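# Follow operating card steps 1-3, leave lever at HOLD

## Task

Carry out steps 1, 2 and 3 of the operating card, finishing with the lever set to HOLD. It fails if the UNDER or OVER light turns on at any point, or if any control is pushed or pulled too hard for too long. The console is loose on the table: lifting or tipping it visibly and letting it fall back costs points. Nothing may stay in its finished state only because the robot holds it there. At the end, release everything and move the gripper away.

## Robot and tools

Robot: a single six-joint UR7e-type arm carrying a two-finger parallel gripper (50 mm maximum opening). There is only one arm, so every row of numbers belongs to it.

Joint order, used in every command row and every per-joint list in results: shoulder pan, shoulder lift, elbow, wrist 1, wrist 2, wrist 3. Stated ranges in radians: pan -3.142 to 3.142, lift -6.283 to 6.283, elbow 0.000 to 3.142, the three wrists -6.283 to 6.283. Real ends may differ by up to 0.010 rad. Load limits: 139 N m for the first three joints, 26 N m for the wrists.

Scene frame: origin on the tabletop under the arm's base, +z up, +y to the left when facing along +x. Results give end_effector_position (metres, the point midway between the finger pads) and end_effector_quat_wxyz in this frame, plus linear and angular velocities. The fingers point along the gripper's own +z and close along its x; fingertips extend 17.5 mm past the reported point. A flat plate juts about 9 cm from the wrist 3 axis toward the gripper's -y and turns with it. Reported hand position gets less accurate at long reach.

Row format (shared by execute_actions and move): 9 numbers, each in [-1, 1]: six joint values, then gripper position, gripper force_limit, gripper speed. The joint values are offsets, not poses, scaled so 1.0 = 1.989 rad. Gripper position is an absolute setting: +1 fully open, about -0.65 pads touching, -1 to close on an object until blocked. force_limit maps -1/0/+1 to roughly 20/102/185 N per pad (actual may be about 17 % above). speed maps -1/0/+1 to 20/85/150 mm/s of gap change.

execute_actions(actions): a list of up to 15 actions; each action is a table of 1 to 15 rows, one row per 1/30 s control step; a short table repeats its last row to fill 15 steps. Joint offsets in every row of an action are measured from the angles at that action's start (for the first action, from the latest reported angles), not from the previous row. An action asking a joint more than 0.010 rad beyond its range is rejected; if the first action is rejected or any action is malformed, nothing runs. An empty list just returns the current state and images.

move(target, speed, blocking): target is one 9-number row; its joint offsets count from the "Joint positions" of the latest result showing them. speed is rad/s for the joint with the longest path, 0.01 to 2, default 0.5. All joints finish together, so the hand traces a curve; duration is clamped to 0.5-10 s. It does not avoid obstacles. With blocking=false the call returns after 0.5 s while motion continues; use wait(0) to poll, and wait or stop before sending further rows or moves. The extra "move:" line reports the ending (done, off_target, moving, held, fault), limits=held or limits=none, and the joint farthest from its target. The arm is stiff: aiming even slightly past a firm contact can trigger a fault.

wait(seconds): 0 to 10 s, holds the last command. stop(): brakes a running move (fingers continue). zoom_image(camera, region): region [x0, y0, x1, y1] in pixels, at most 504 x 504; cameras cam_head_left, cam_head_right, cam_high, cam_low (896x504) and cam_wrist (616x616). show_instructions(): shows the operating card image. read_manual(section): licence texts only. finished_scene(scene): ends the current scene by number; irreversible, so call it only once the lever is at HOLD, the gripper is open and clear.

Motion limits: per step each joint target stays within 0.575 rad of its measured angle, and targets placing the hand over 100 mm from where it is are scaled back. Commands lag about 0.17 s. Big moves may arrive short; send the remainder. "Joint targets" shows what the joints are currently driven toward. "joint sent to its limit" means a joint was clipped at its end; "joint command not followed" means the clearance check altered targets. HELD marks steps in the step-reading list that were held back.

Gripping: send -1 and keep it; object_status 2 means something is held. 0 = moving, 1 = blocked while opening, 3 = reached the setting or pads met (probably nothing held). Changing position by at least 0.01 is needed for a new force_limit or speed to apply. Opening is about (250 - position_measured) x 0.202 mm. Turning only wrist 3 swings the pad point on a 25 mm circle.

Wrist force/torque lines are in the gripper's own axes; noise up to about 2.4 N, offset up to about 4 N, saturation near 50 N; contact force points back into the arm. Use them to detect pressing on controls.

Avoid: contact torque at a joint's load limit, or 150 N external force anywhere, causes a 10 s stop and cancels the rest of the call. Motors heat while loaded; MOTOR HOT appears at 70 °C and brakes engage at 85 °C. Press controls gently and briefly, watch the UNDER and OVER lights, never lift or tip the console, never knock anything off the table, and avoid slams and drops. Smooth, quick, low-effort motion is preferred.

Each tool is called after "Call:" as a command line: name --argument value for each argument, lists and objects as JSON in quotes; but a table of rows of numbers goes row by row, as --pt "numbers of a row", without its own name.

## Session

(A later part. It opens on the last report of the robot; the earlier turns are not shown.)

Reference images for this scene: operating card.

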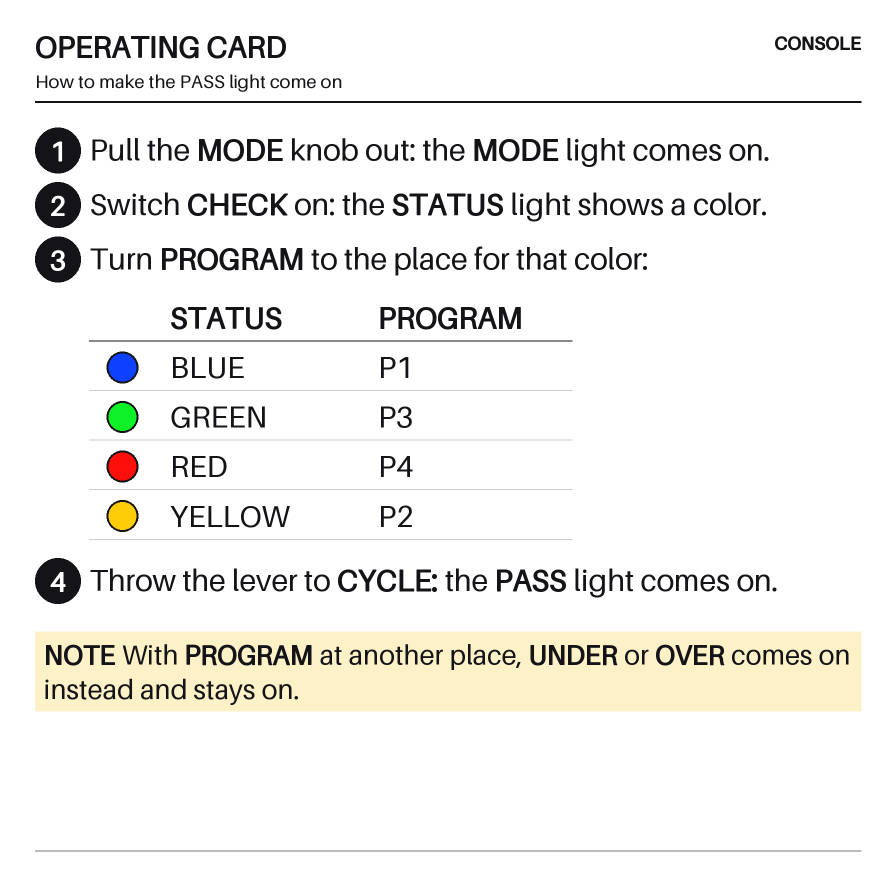

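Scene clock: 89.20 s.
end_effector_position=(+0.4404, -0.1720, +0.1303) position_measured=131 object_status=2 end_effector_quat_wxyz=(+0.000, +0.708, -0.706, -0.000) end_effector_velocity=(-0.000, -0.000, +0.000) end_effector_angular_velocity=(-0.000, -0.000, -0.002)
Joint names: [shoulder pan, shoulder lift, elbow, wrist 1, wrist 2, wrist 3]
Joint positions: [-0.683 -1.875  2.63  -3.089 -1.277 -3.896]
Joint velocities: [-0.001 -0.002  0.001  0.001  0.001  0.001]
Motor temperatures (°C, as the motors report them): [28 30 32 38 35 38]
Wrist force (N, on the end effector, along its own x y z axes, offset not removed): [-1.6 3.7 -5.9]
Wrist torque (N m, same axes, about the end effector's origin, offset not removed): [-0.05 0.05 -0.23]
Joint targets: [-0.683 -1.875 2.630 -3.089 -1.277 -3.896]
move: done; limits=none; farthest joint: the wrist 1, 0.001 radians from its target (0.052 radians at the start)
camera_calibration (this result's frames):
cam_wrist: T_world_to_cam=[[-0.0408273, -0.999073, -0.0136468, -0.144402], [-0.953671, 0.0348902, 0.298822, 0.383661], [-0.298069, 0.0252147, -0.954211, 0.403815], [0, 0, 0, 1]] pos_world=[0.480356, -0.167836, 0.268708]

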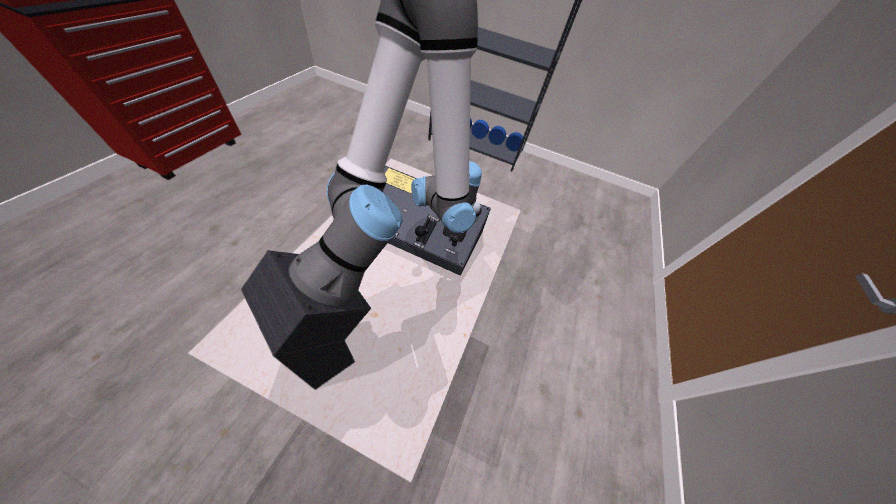

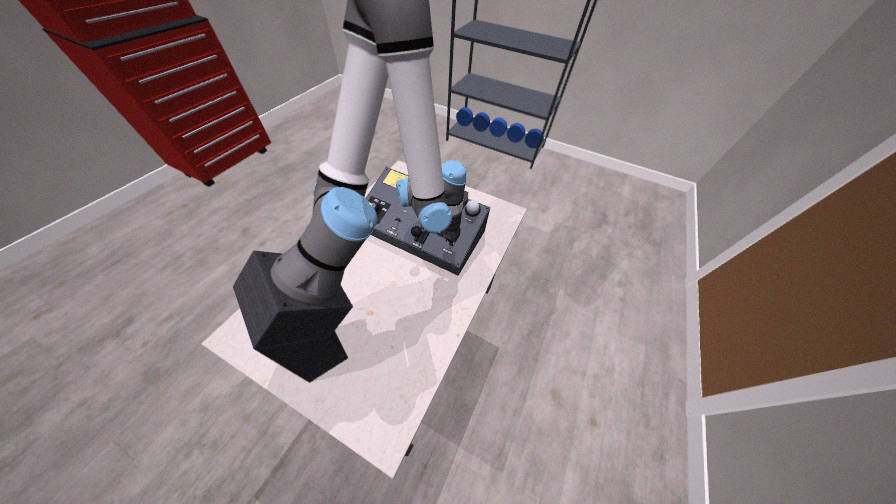

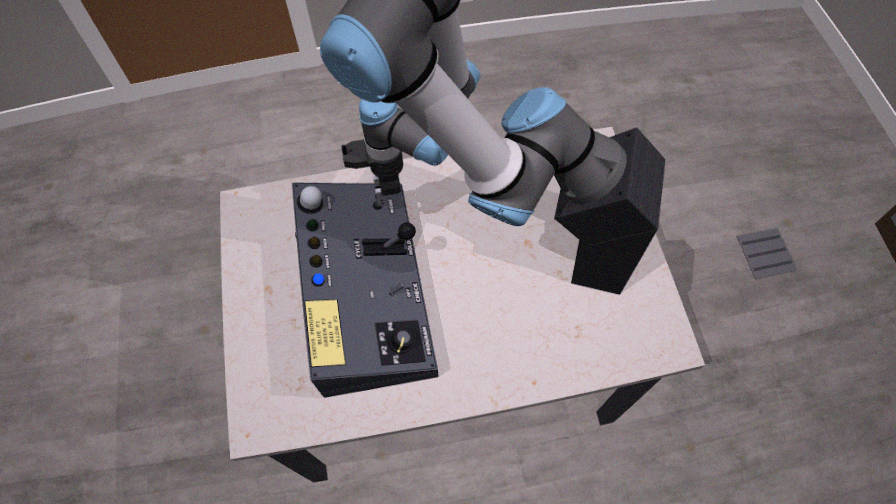

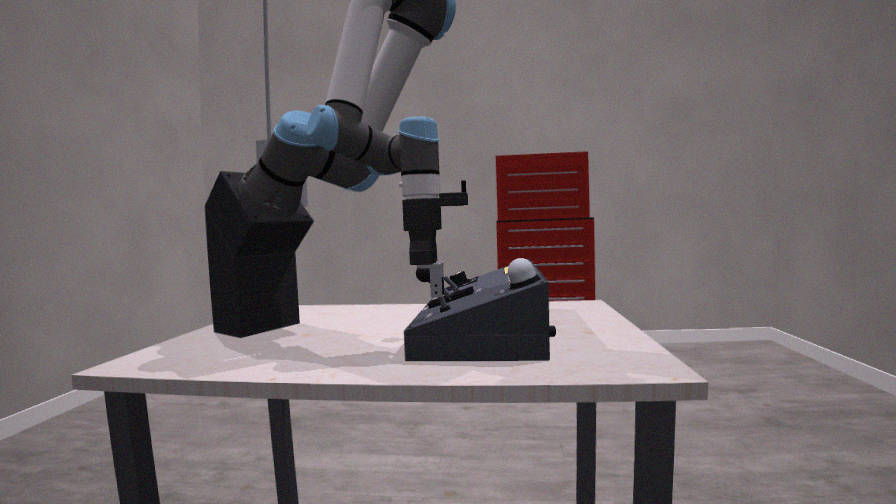

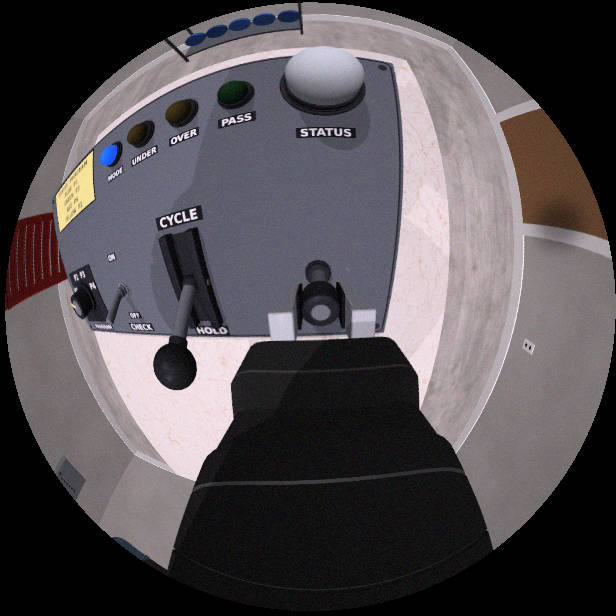

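Call:
move --target '[-0.0452,-0.1654,0,0.1765,0.0307,-0.0372,0.6,-0.6,1]' --speed 0.5

Call:
move --target '[0.3596,0.1165,0.0263,-0.1702,-0.2552,-0.5302,-0.66,-0.6,0.5]' --speed 0.8

Scene clock: 138.57 s.
end_effector_position=(+0.4412, -0.1715, +0.1907) position_measured=63 object_status=3 end_effector_quat_wxyz=(+0.001, +0.709, -0.705, -0.000) end_effector_velocity=(-0.001, +0.000, -0.000) end_effector_angular_velocity=(-0.001, +0.003, -0.002)
Joint names: [shoulder pan, shoulder lift, elbow, wrist 1, wrist 2, wrist 3]
Joint positions: [-0.773 -2.204  2.63  -2.738 -1.216 -3.97 ]
Joint velocities: [-0.    -0.002  0.002  0.002 -0.002  0.001]
Motor temperatures (°C, as the motors report them): [28 30 32 38 35 38]
Wrist force (N, on the end effector, along its own x y z axes, offset not removed): [-2.2 -2.8 -0.2]
Wrist torque (N m, same axes, about the end effector's origin, offset not removed): [-0.47 0.49 -0.17]
Joint targets: [-0.773 -2.204 2.630 -2.738 -1.216 -3.970]
move: done; limits=none; farthest joint: the shoulder pan, 0.000 radians from its target (0.090 radians at the start)
camera_calibration (this result's frames):
cam_wrist: T_world_to_cam=[[-0.0361275, -0.999257, -0.0133995, -0.145181], [-0.953736, 0.030471, 0.299096, 0.365608], [-0.298465, 0.0235852, -0.954129, 0.461503], [0, 0, 0, 1]] pos_world=[0.481192, -0.167098, 0.329037]

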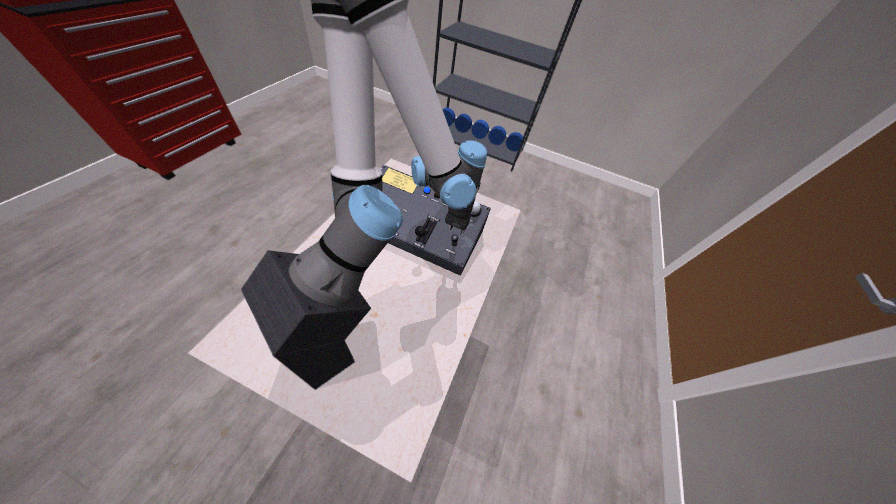

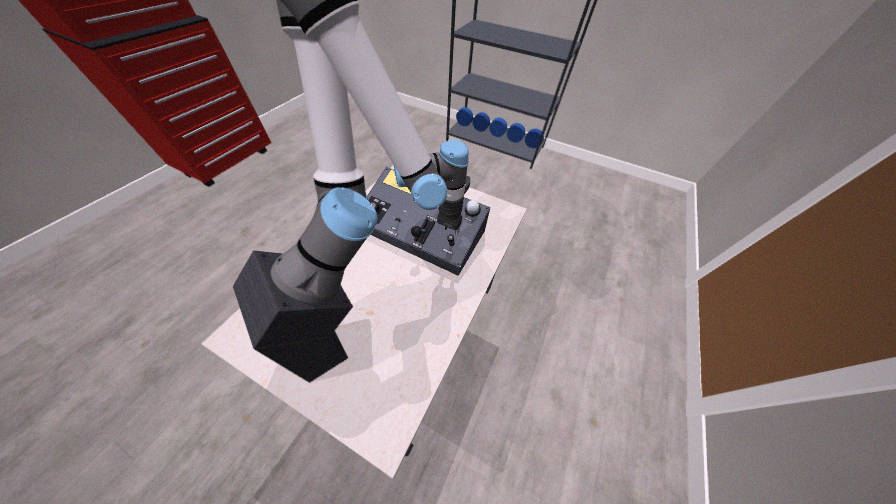

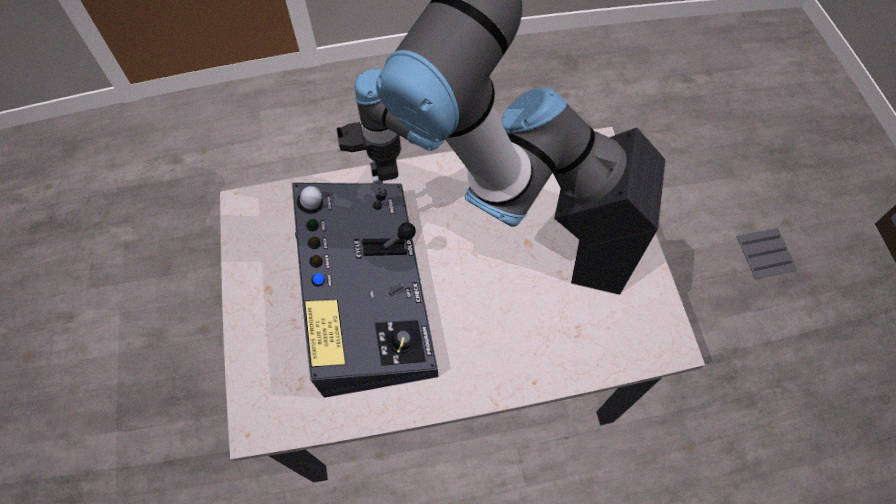

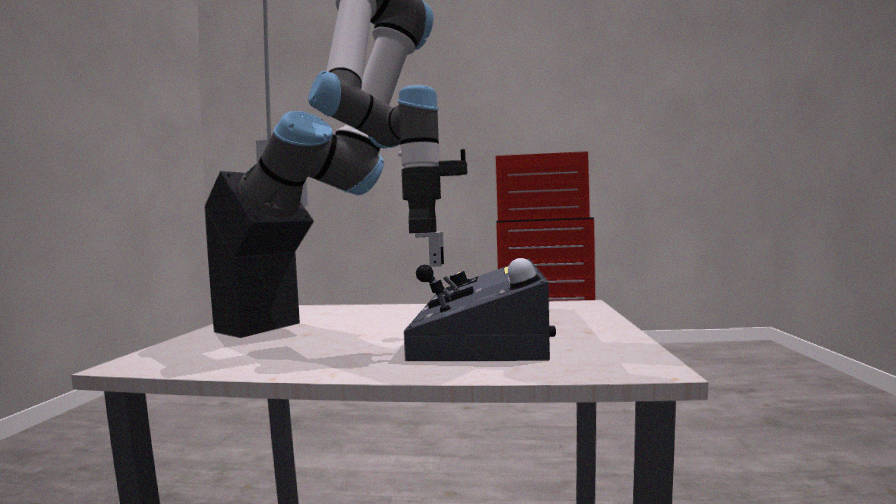

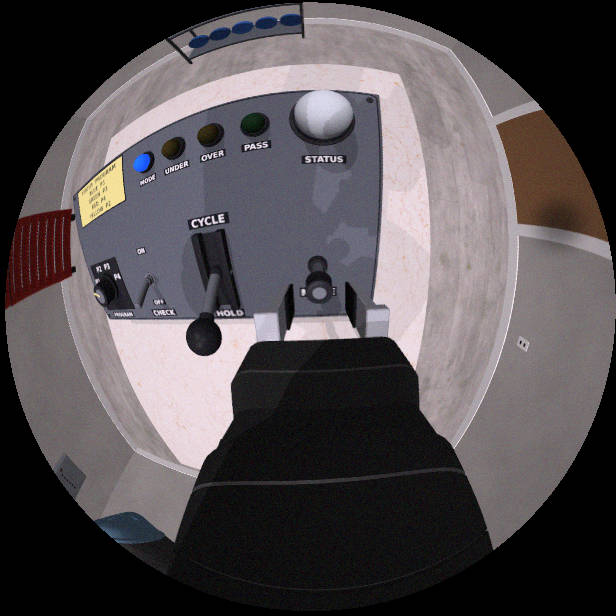

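Scene clock: 140.53 s.
end_effector_position=(+0.4198, +0.0103, +0.2003) position_measured=251 object_status=3 end_effector_quat_wxyz=(+0.000, +1.000, +0.001, -0.000) end_effector_velocity=(+0.001, -0.001, +0.000) end_effector_angular_velocity=(-0.002, -0.002, +0.002)
Joint names: [shoulder pan, shoulder lift, elbow, wrist 1, wrist 2, wrist 3]
Joint positions: [-0.058 -1.972  2.683 -3.077 -1.723 -5.024]
Joint velocities: [ 0.     0.    -0.    -0.002 -0.002 -0.003]
Motor temperatures (°C, as the motors report them): [28 30 32 38 35 38]
Wrist force (N, on the end effector, along its own x y z axes, offset not removed): [-0.3 -1.1 1.5]
Wrist torque (N m, same axes, about the end effector's origin, offset not removed): [0.03 0.08 -0.13]
Joint targets: [-0.058 -1.972 2.683 -3.077 -1.723 -5.024]
move: done; limits=none; farthest joint: the shoulder pan, 0.000 radians from its target (0.715 radians at the start)
camera_calibration (this result's frames):
cam_wrist: T_world_to_cam=[[0.999043, -0.0411153, -0.0149064, -0.408346], [-0.0348022, -0.953818, 0.298363, -0.0386909], [-0.0264853, -0.297559, -0.954336, 0.349228], [0, 0, 0, 1]] pos_world=[0.415858, 0.0502227, 0.338738]

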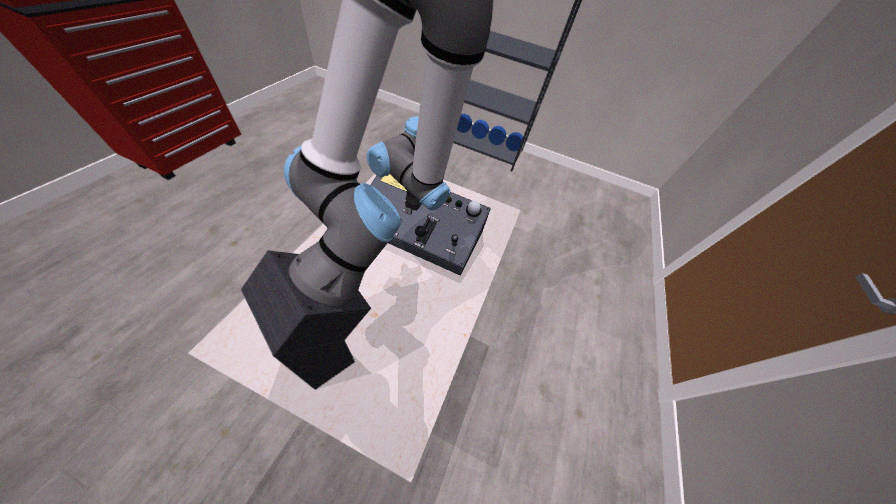

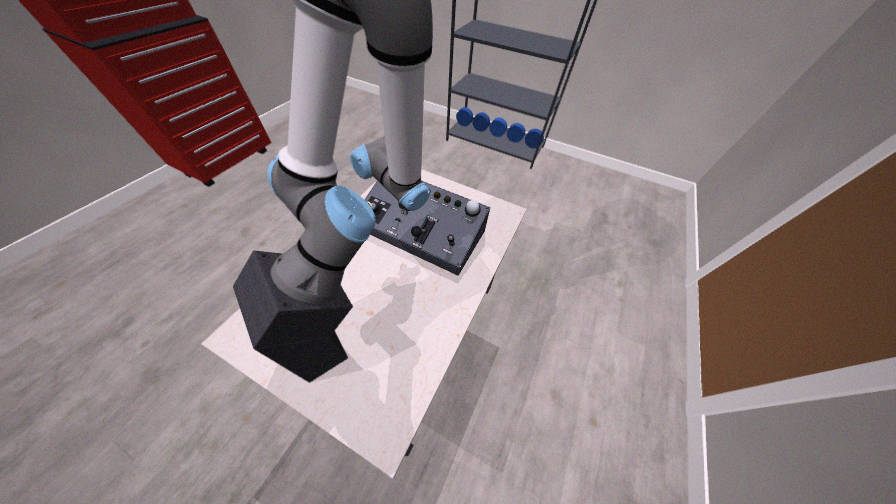

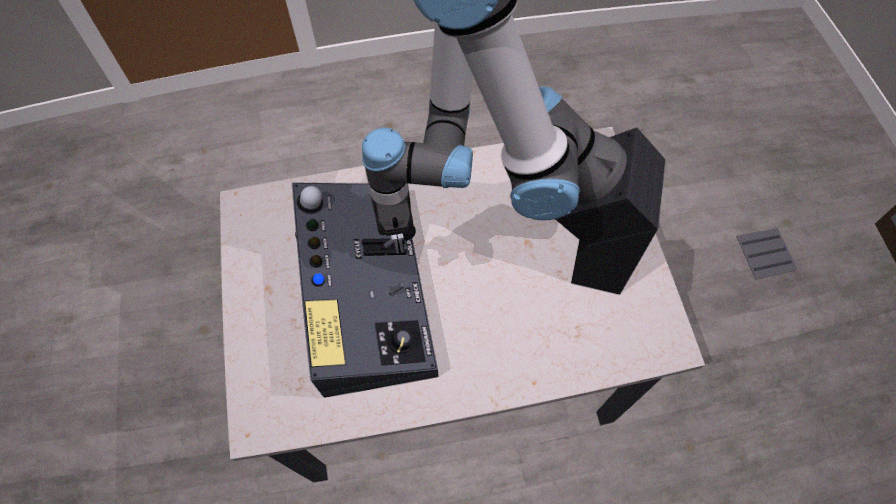

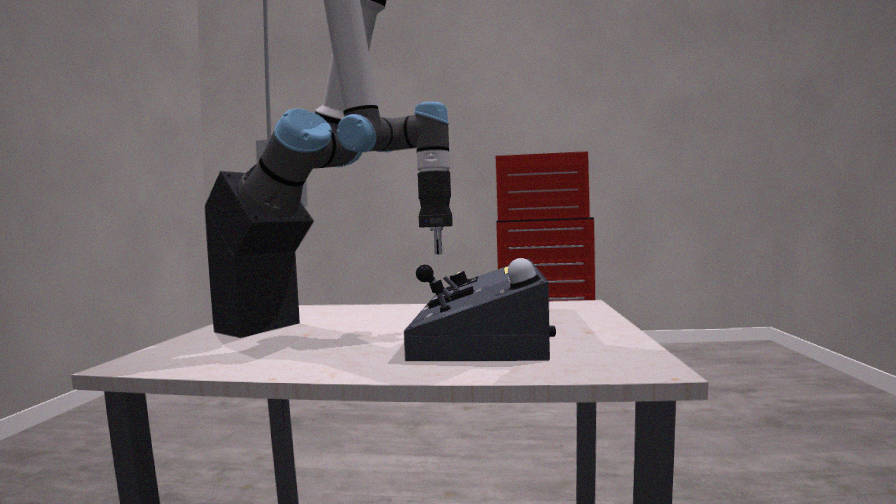

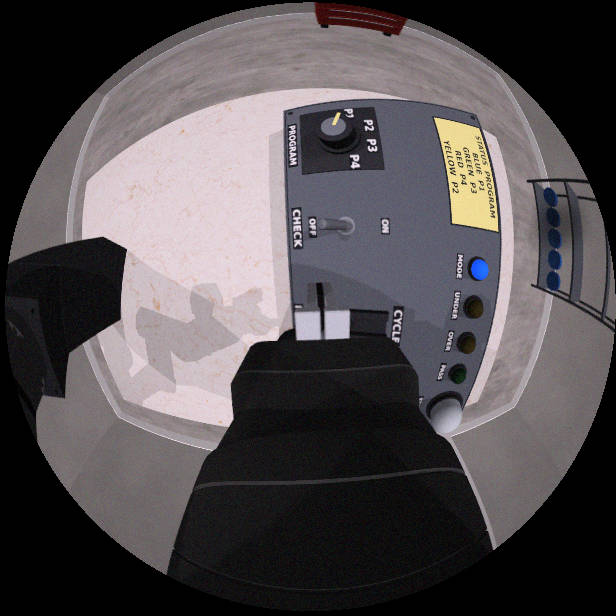

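Call:
move --target '[0.0730,0.2762,-0.0074,-0.2583,-0.0518,0.0523,-0.66,-0.6,0.5]' --speed 0.55

Scene clock: 146.90 s.
end_effector_position=(+0.3991, +0.0683, +0.1192) position_measured=251 object_status=3 end_effector_quat_wxyz=(+0.000, +1.000, +0.001, -0.000) end_effector_velocity=(-0.000, +0.000, -0.000) end_effector_angular_velocity=(-0.000, -0.000, +0.002)
Joint names: [shoulder pan, shoulder lift, elbow, wrist 1, wrist 2, wrist 3]
Joint positions: [ 0.087 -1.423  2.668 -3.59  -1.826 -4.92 ]
Joint velocities: [-0.     0.002 -0.    -0.002  0.    -0.002]
Motor temperatures (°C, as the motors report them): [28 30 32 38 35 38]
Wrist force (N, on the end effector, along its own x y z axes, offset not removed): [-3.0 0.1 0.7]
Wrist torque (N m, same axes, about the end effector's origin, offset not removed): [0.08 0.66 -0.02]
Joint targets: [0.087 -1.423 2.668 -3.590 -1.826 -4.920]
move: done; limits=none; farthest joint: the wrist 1, 0.001 radians from its target (0.514 radians at the start)
camera_calibration (this result's frames):
cam_wrist: T_world_to_cam=[[0.999078, -0.0403839, -0.0145648, -0.38658], [-0.0341955, -0.953723, 0.298735, 0.0398185], [-0.0259549, -0.297962, -0.954225, 0.288317], [0, 0, 0, 1]] pos_world=[0.395069, 0.108272, 0.257594]

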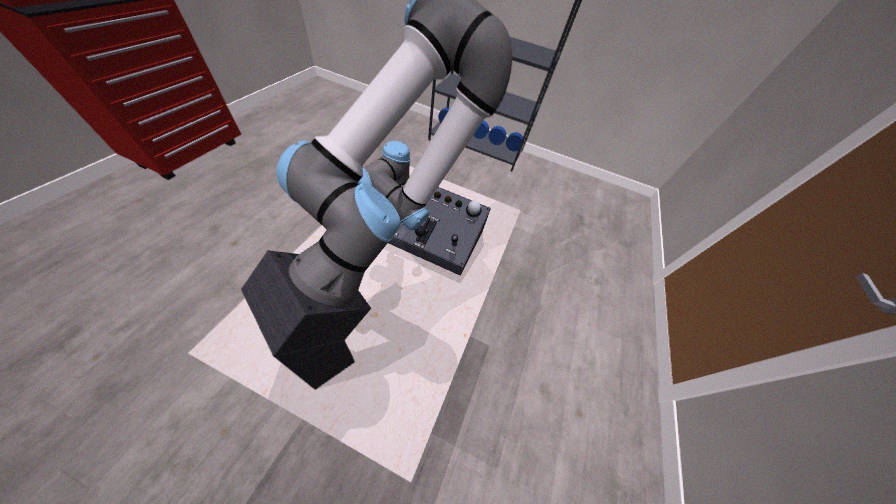

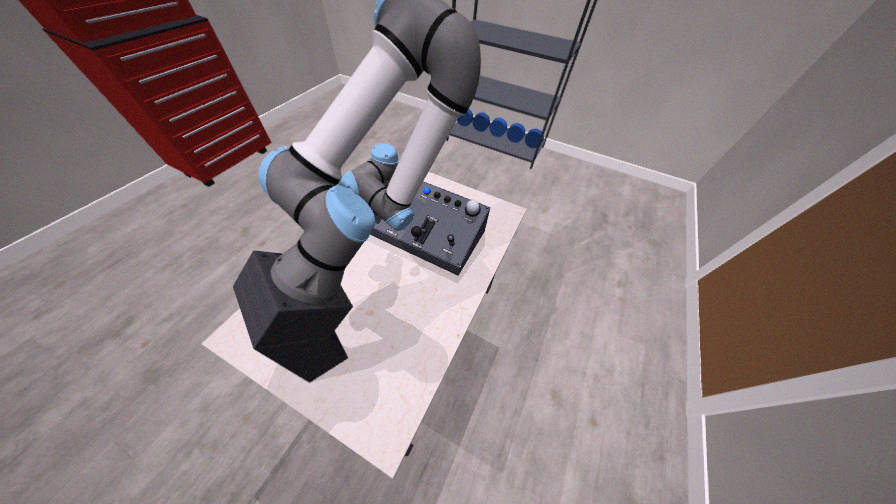

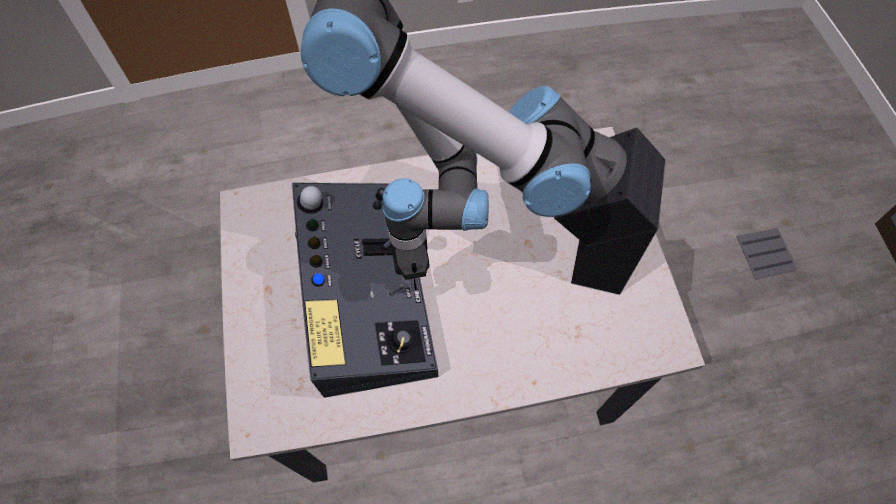

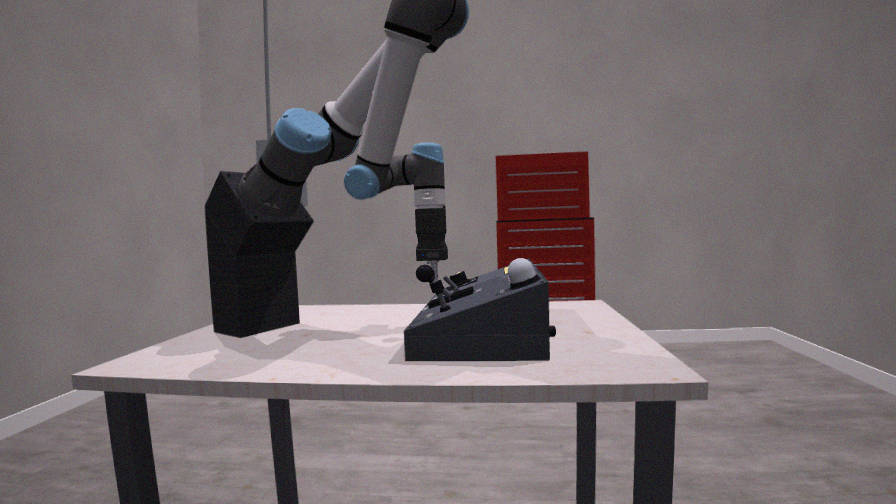

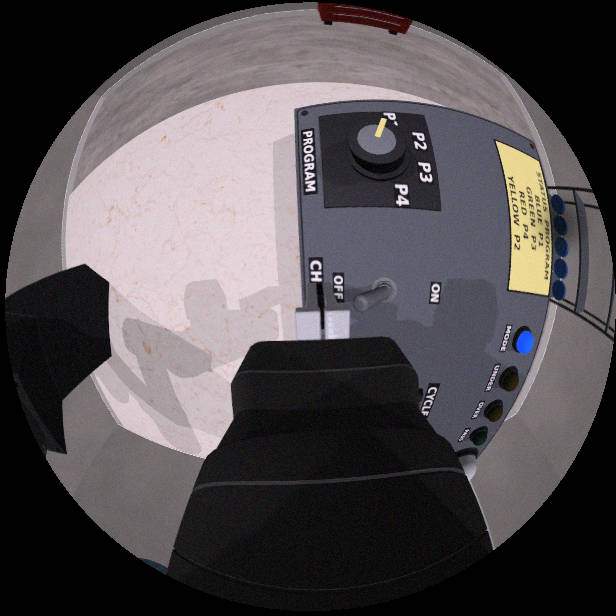

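Call:
move --target '[0.0178,-0.0457,-0.0427,0.0918,-0.0124,0.0134,-0.66,-0.6,0.5]' --speed 0.2

Scene clock: 150.70 s.
end_effector_position=(+0.4362, +0.0684, +0.1296) position_measured=251 object_status=3 end_effector_quat_wxyz=(+0.000, +1.000, +0.001, -0.000) end_effector_velocity=(+0.000, +0.000, -0.001) end_effector_angular_velocity=(+0.000, +0.002, -0.001)
Joint names: [shoulder pan, shoulder lift, elbow, wrist 1, wrist 2, wrist 3]
Joint positions: [ 0.123 -1.514  2.583 -3.408 -1.851 -4.894]
Joint velocities: [ 0.     0.001 -0.002  0.003 -0.     0.001]
Motor temperatures (°C, as the motors report them): [28 30 32 38 35 38]
Wrist force (N, on the end effector, along its own x y z axes, offset not removed): [0.3 0.0 -0.4]
Wrist torque (N m, same axes, about the end effector's origin, offset not removed): [0.14 0.12 -0.17]
Joint targets: [0.123 -1.514 2.583 -3.408 -1.851 -4.894]
move: done; limits=none; farthest joint: the shoulder pan, 0.000 radians from its target (0.035 radians at the start)
camera_calibration (this result's frames):
cam_wrist: T_world_to_cam=[[0.999065, -0.0407599, -0.0143804, -0.423447], [-0.0346091, -0.953703, 0.298751, 0.0382144], [-0.0258917, -0.297974, -0.954223, 0.299159], [0, 0, 0, 1]] pos_world=[0.432119, 0.108327, 0.267959]

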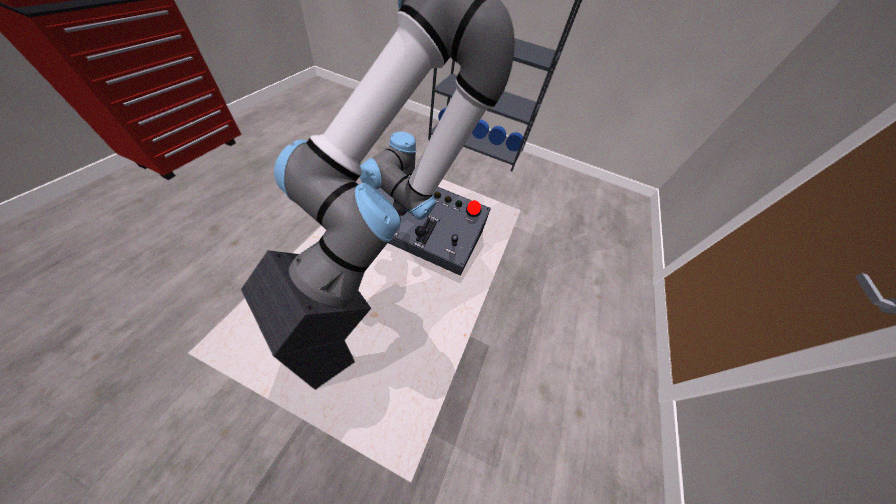

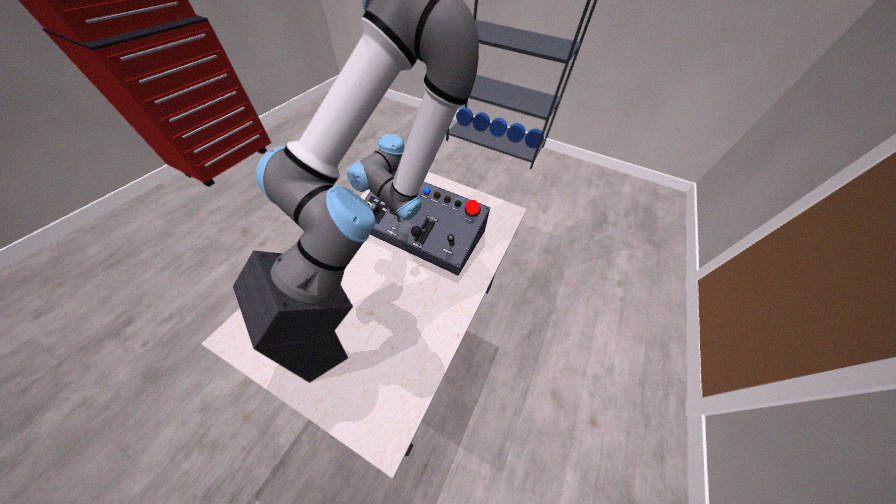

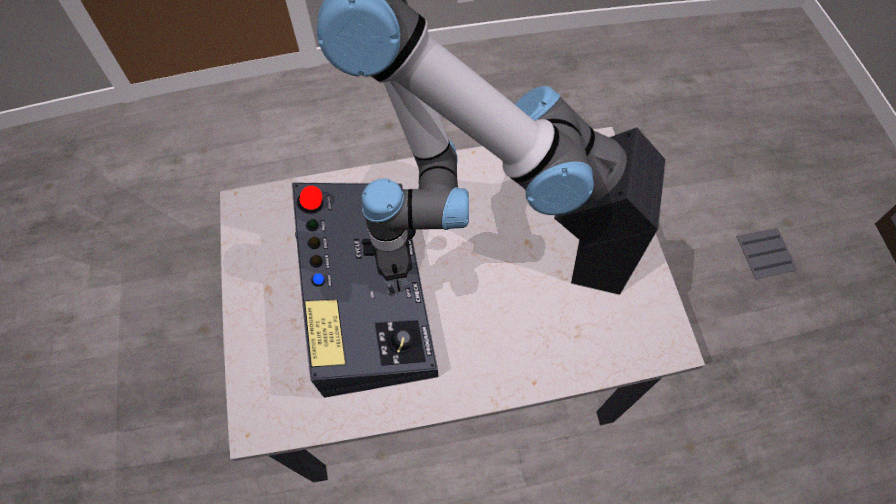

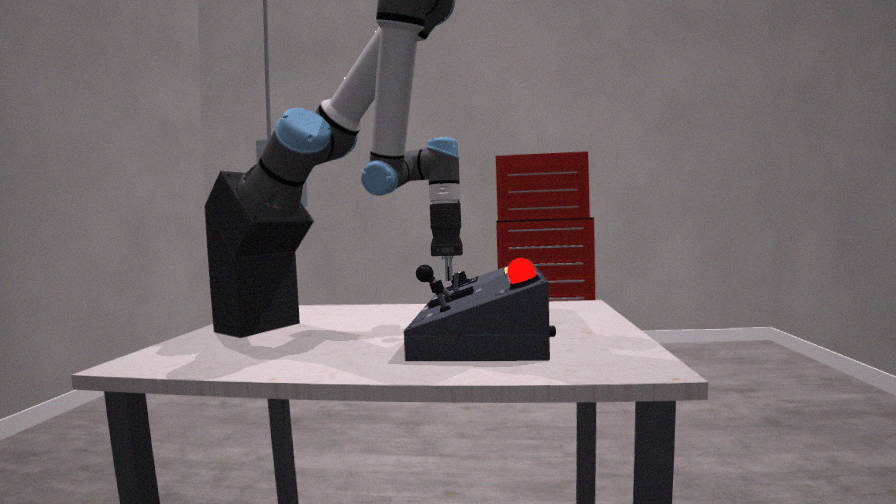

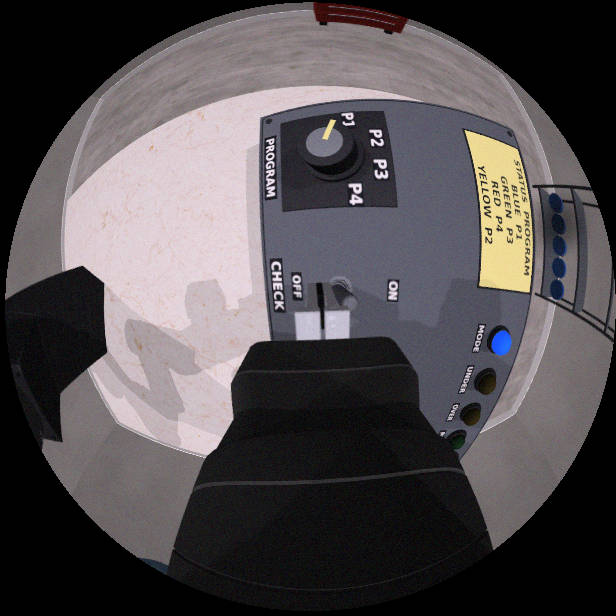

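Call:
move --target '[0.2247,0.1988,-0.0410,-0.2641,-0.1599,-0.5053,-0.66,-0.6,0.5]' --speed 0.8

Call:
zoom_image --camera "cam_wrist" --region '[240,210,400,350]'

Scene clock: 186.60 s.
end_effector_position=(+0.4297, +0.1878, +0.1600) position_measured=251 object_status=3 end_effector_quat_wxyz=(+0.086, +0.821, +0.549, +0.128) end_effector_velocity=(+0.000, -0.001, -0.000) end_effector_angular_velocity=(-0.003, -0.001, -0.001)
Joint names: [shoulder pan, shoulder lift, elbow, wrist 1, wrist 2, wrist 3]
Joint positions: [ 0.57  -1.119  2.501 -3.933 -2.169 -5.898]
Joint velocities: [-0.     0.    -0.001  0.    -0.003 -0.001]
Motor temperatures (°C, as the motors report them): [28 30 32 38 35 38]
Wrist force (N, on the end effector, along its own x y z axes, offset not removed): [0.3 1.7 0.6]
Wrist torque (N m, same axes, about the end effector's origin, offset not removed): [0.54 0.06 -0.05]
Joint targets: [0.570 -1.118 2.501 -3.933 -2.169 -5.898]
move: done; limits=none; farthest joint: the shoulder pan, 0.000 radians from its target (0.447 radians at the start)
camera_calibration (this result's frames):
cam_wrist: T_world_to_cam=[[0.40524, 0.907097, 0.113823, -0.35504], [0.73554, -0.397443, 0.548653, -0.332601], [0.542919, -0.138615, -0.828266, 0.0691242], [0, 0, 0, 1]] pos_world=[0.350989, 0.199447, 0.280147]

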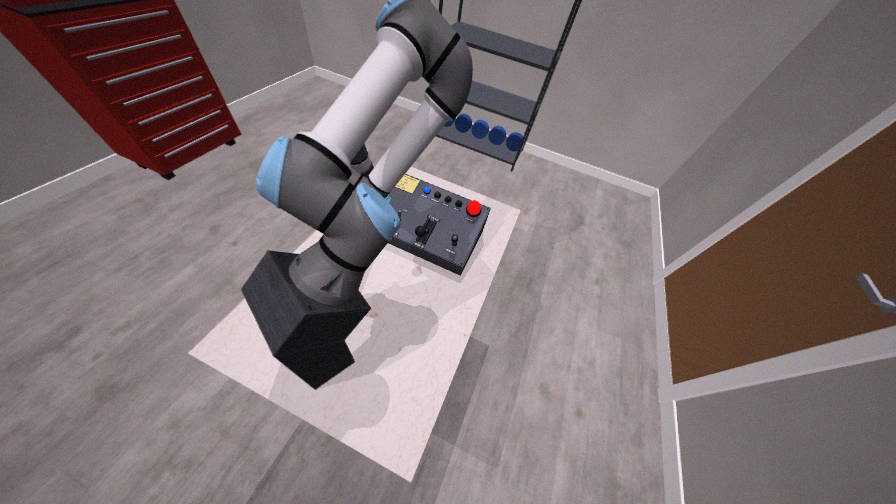

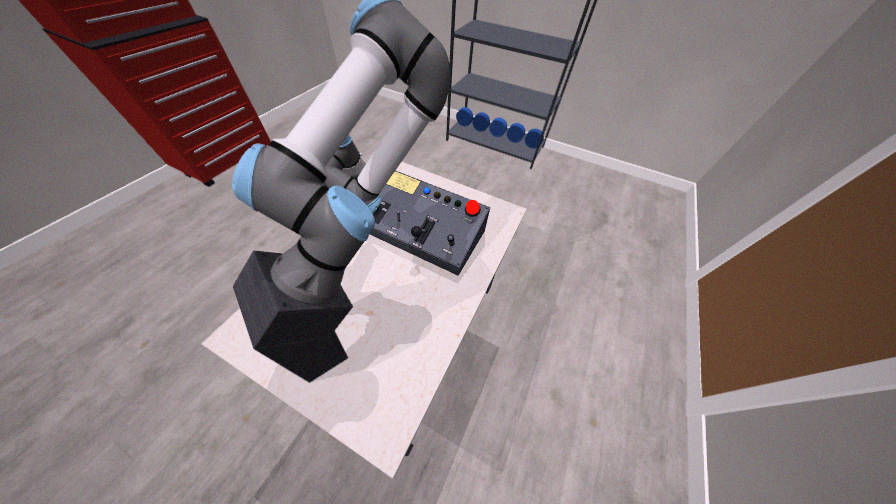

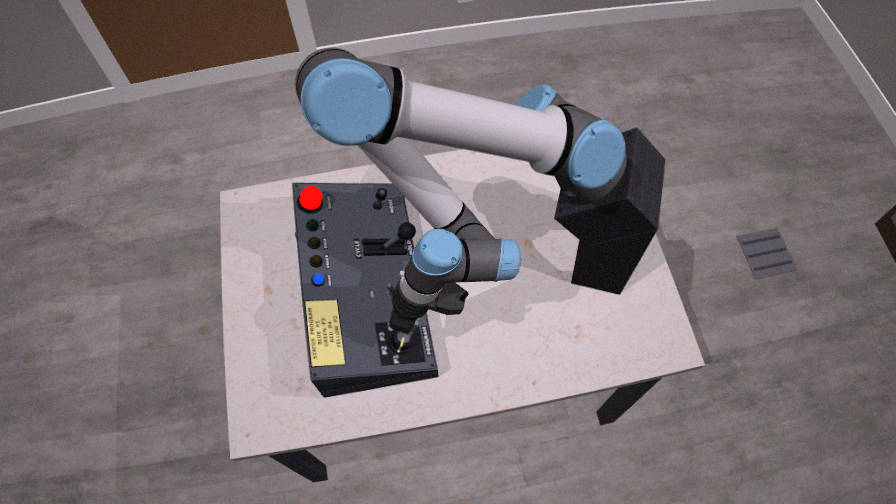

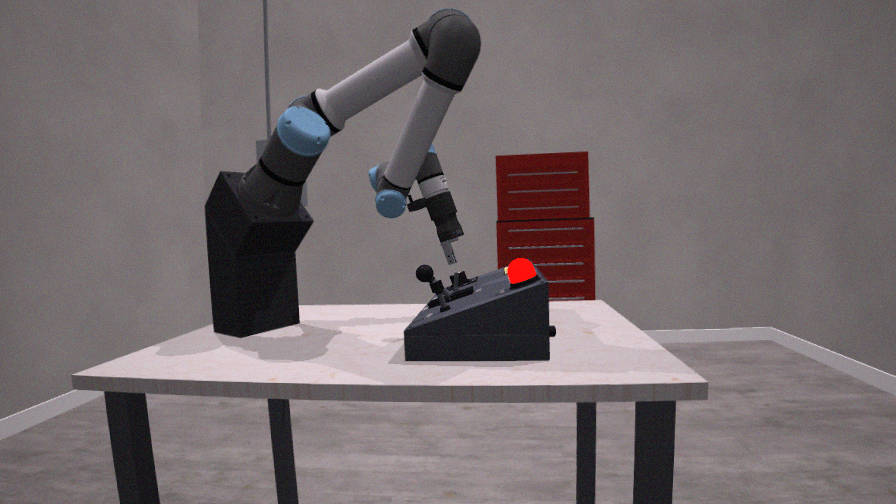

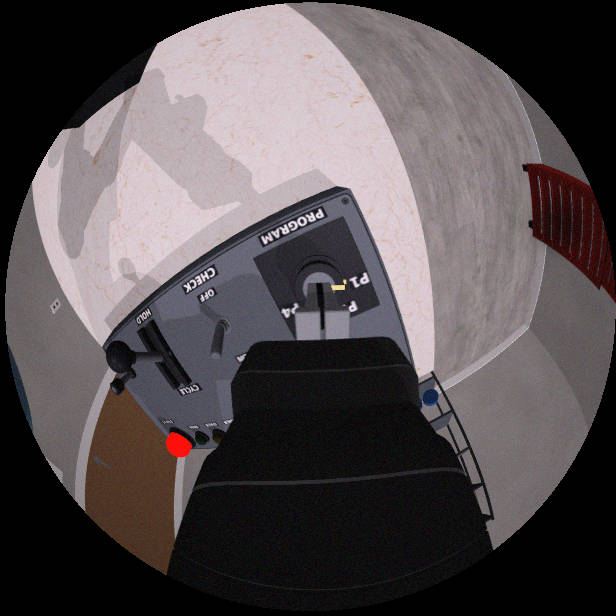

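Region (240, 210, 400, 350) of cam_wrist's 616x616 image, scaled by 3.150, with more detail than that image has; it fills the top 441 rows of this view, and the rest is white.

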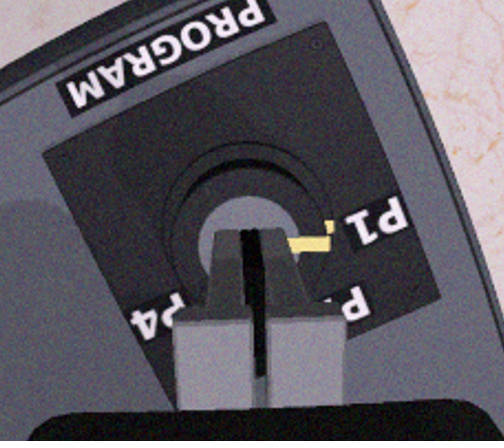

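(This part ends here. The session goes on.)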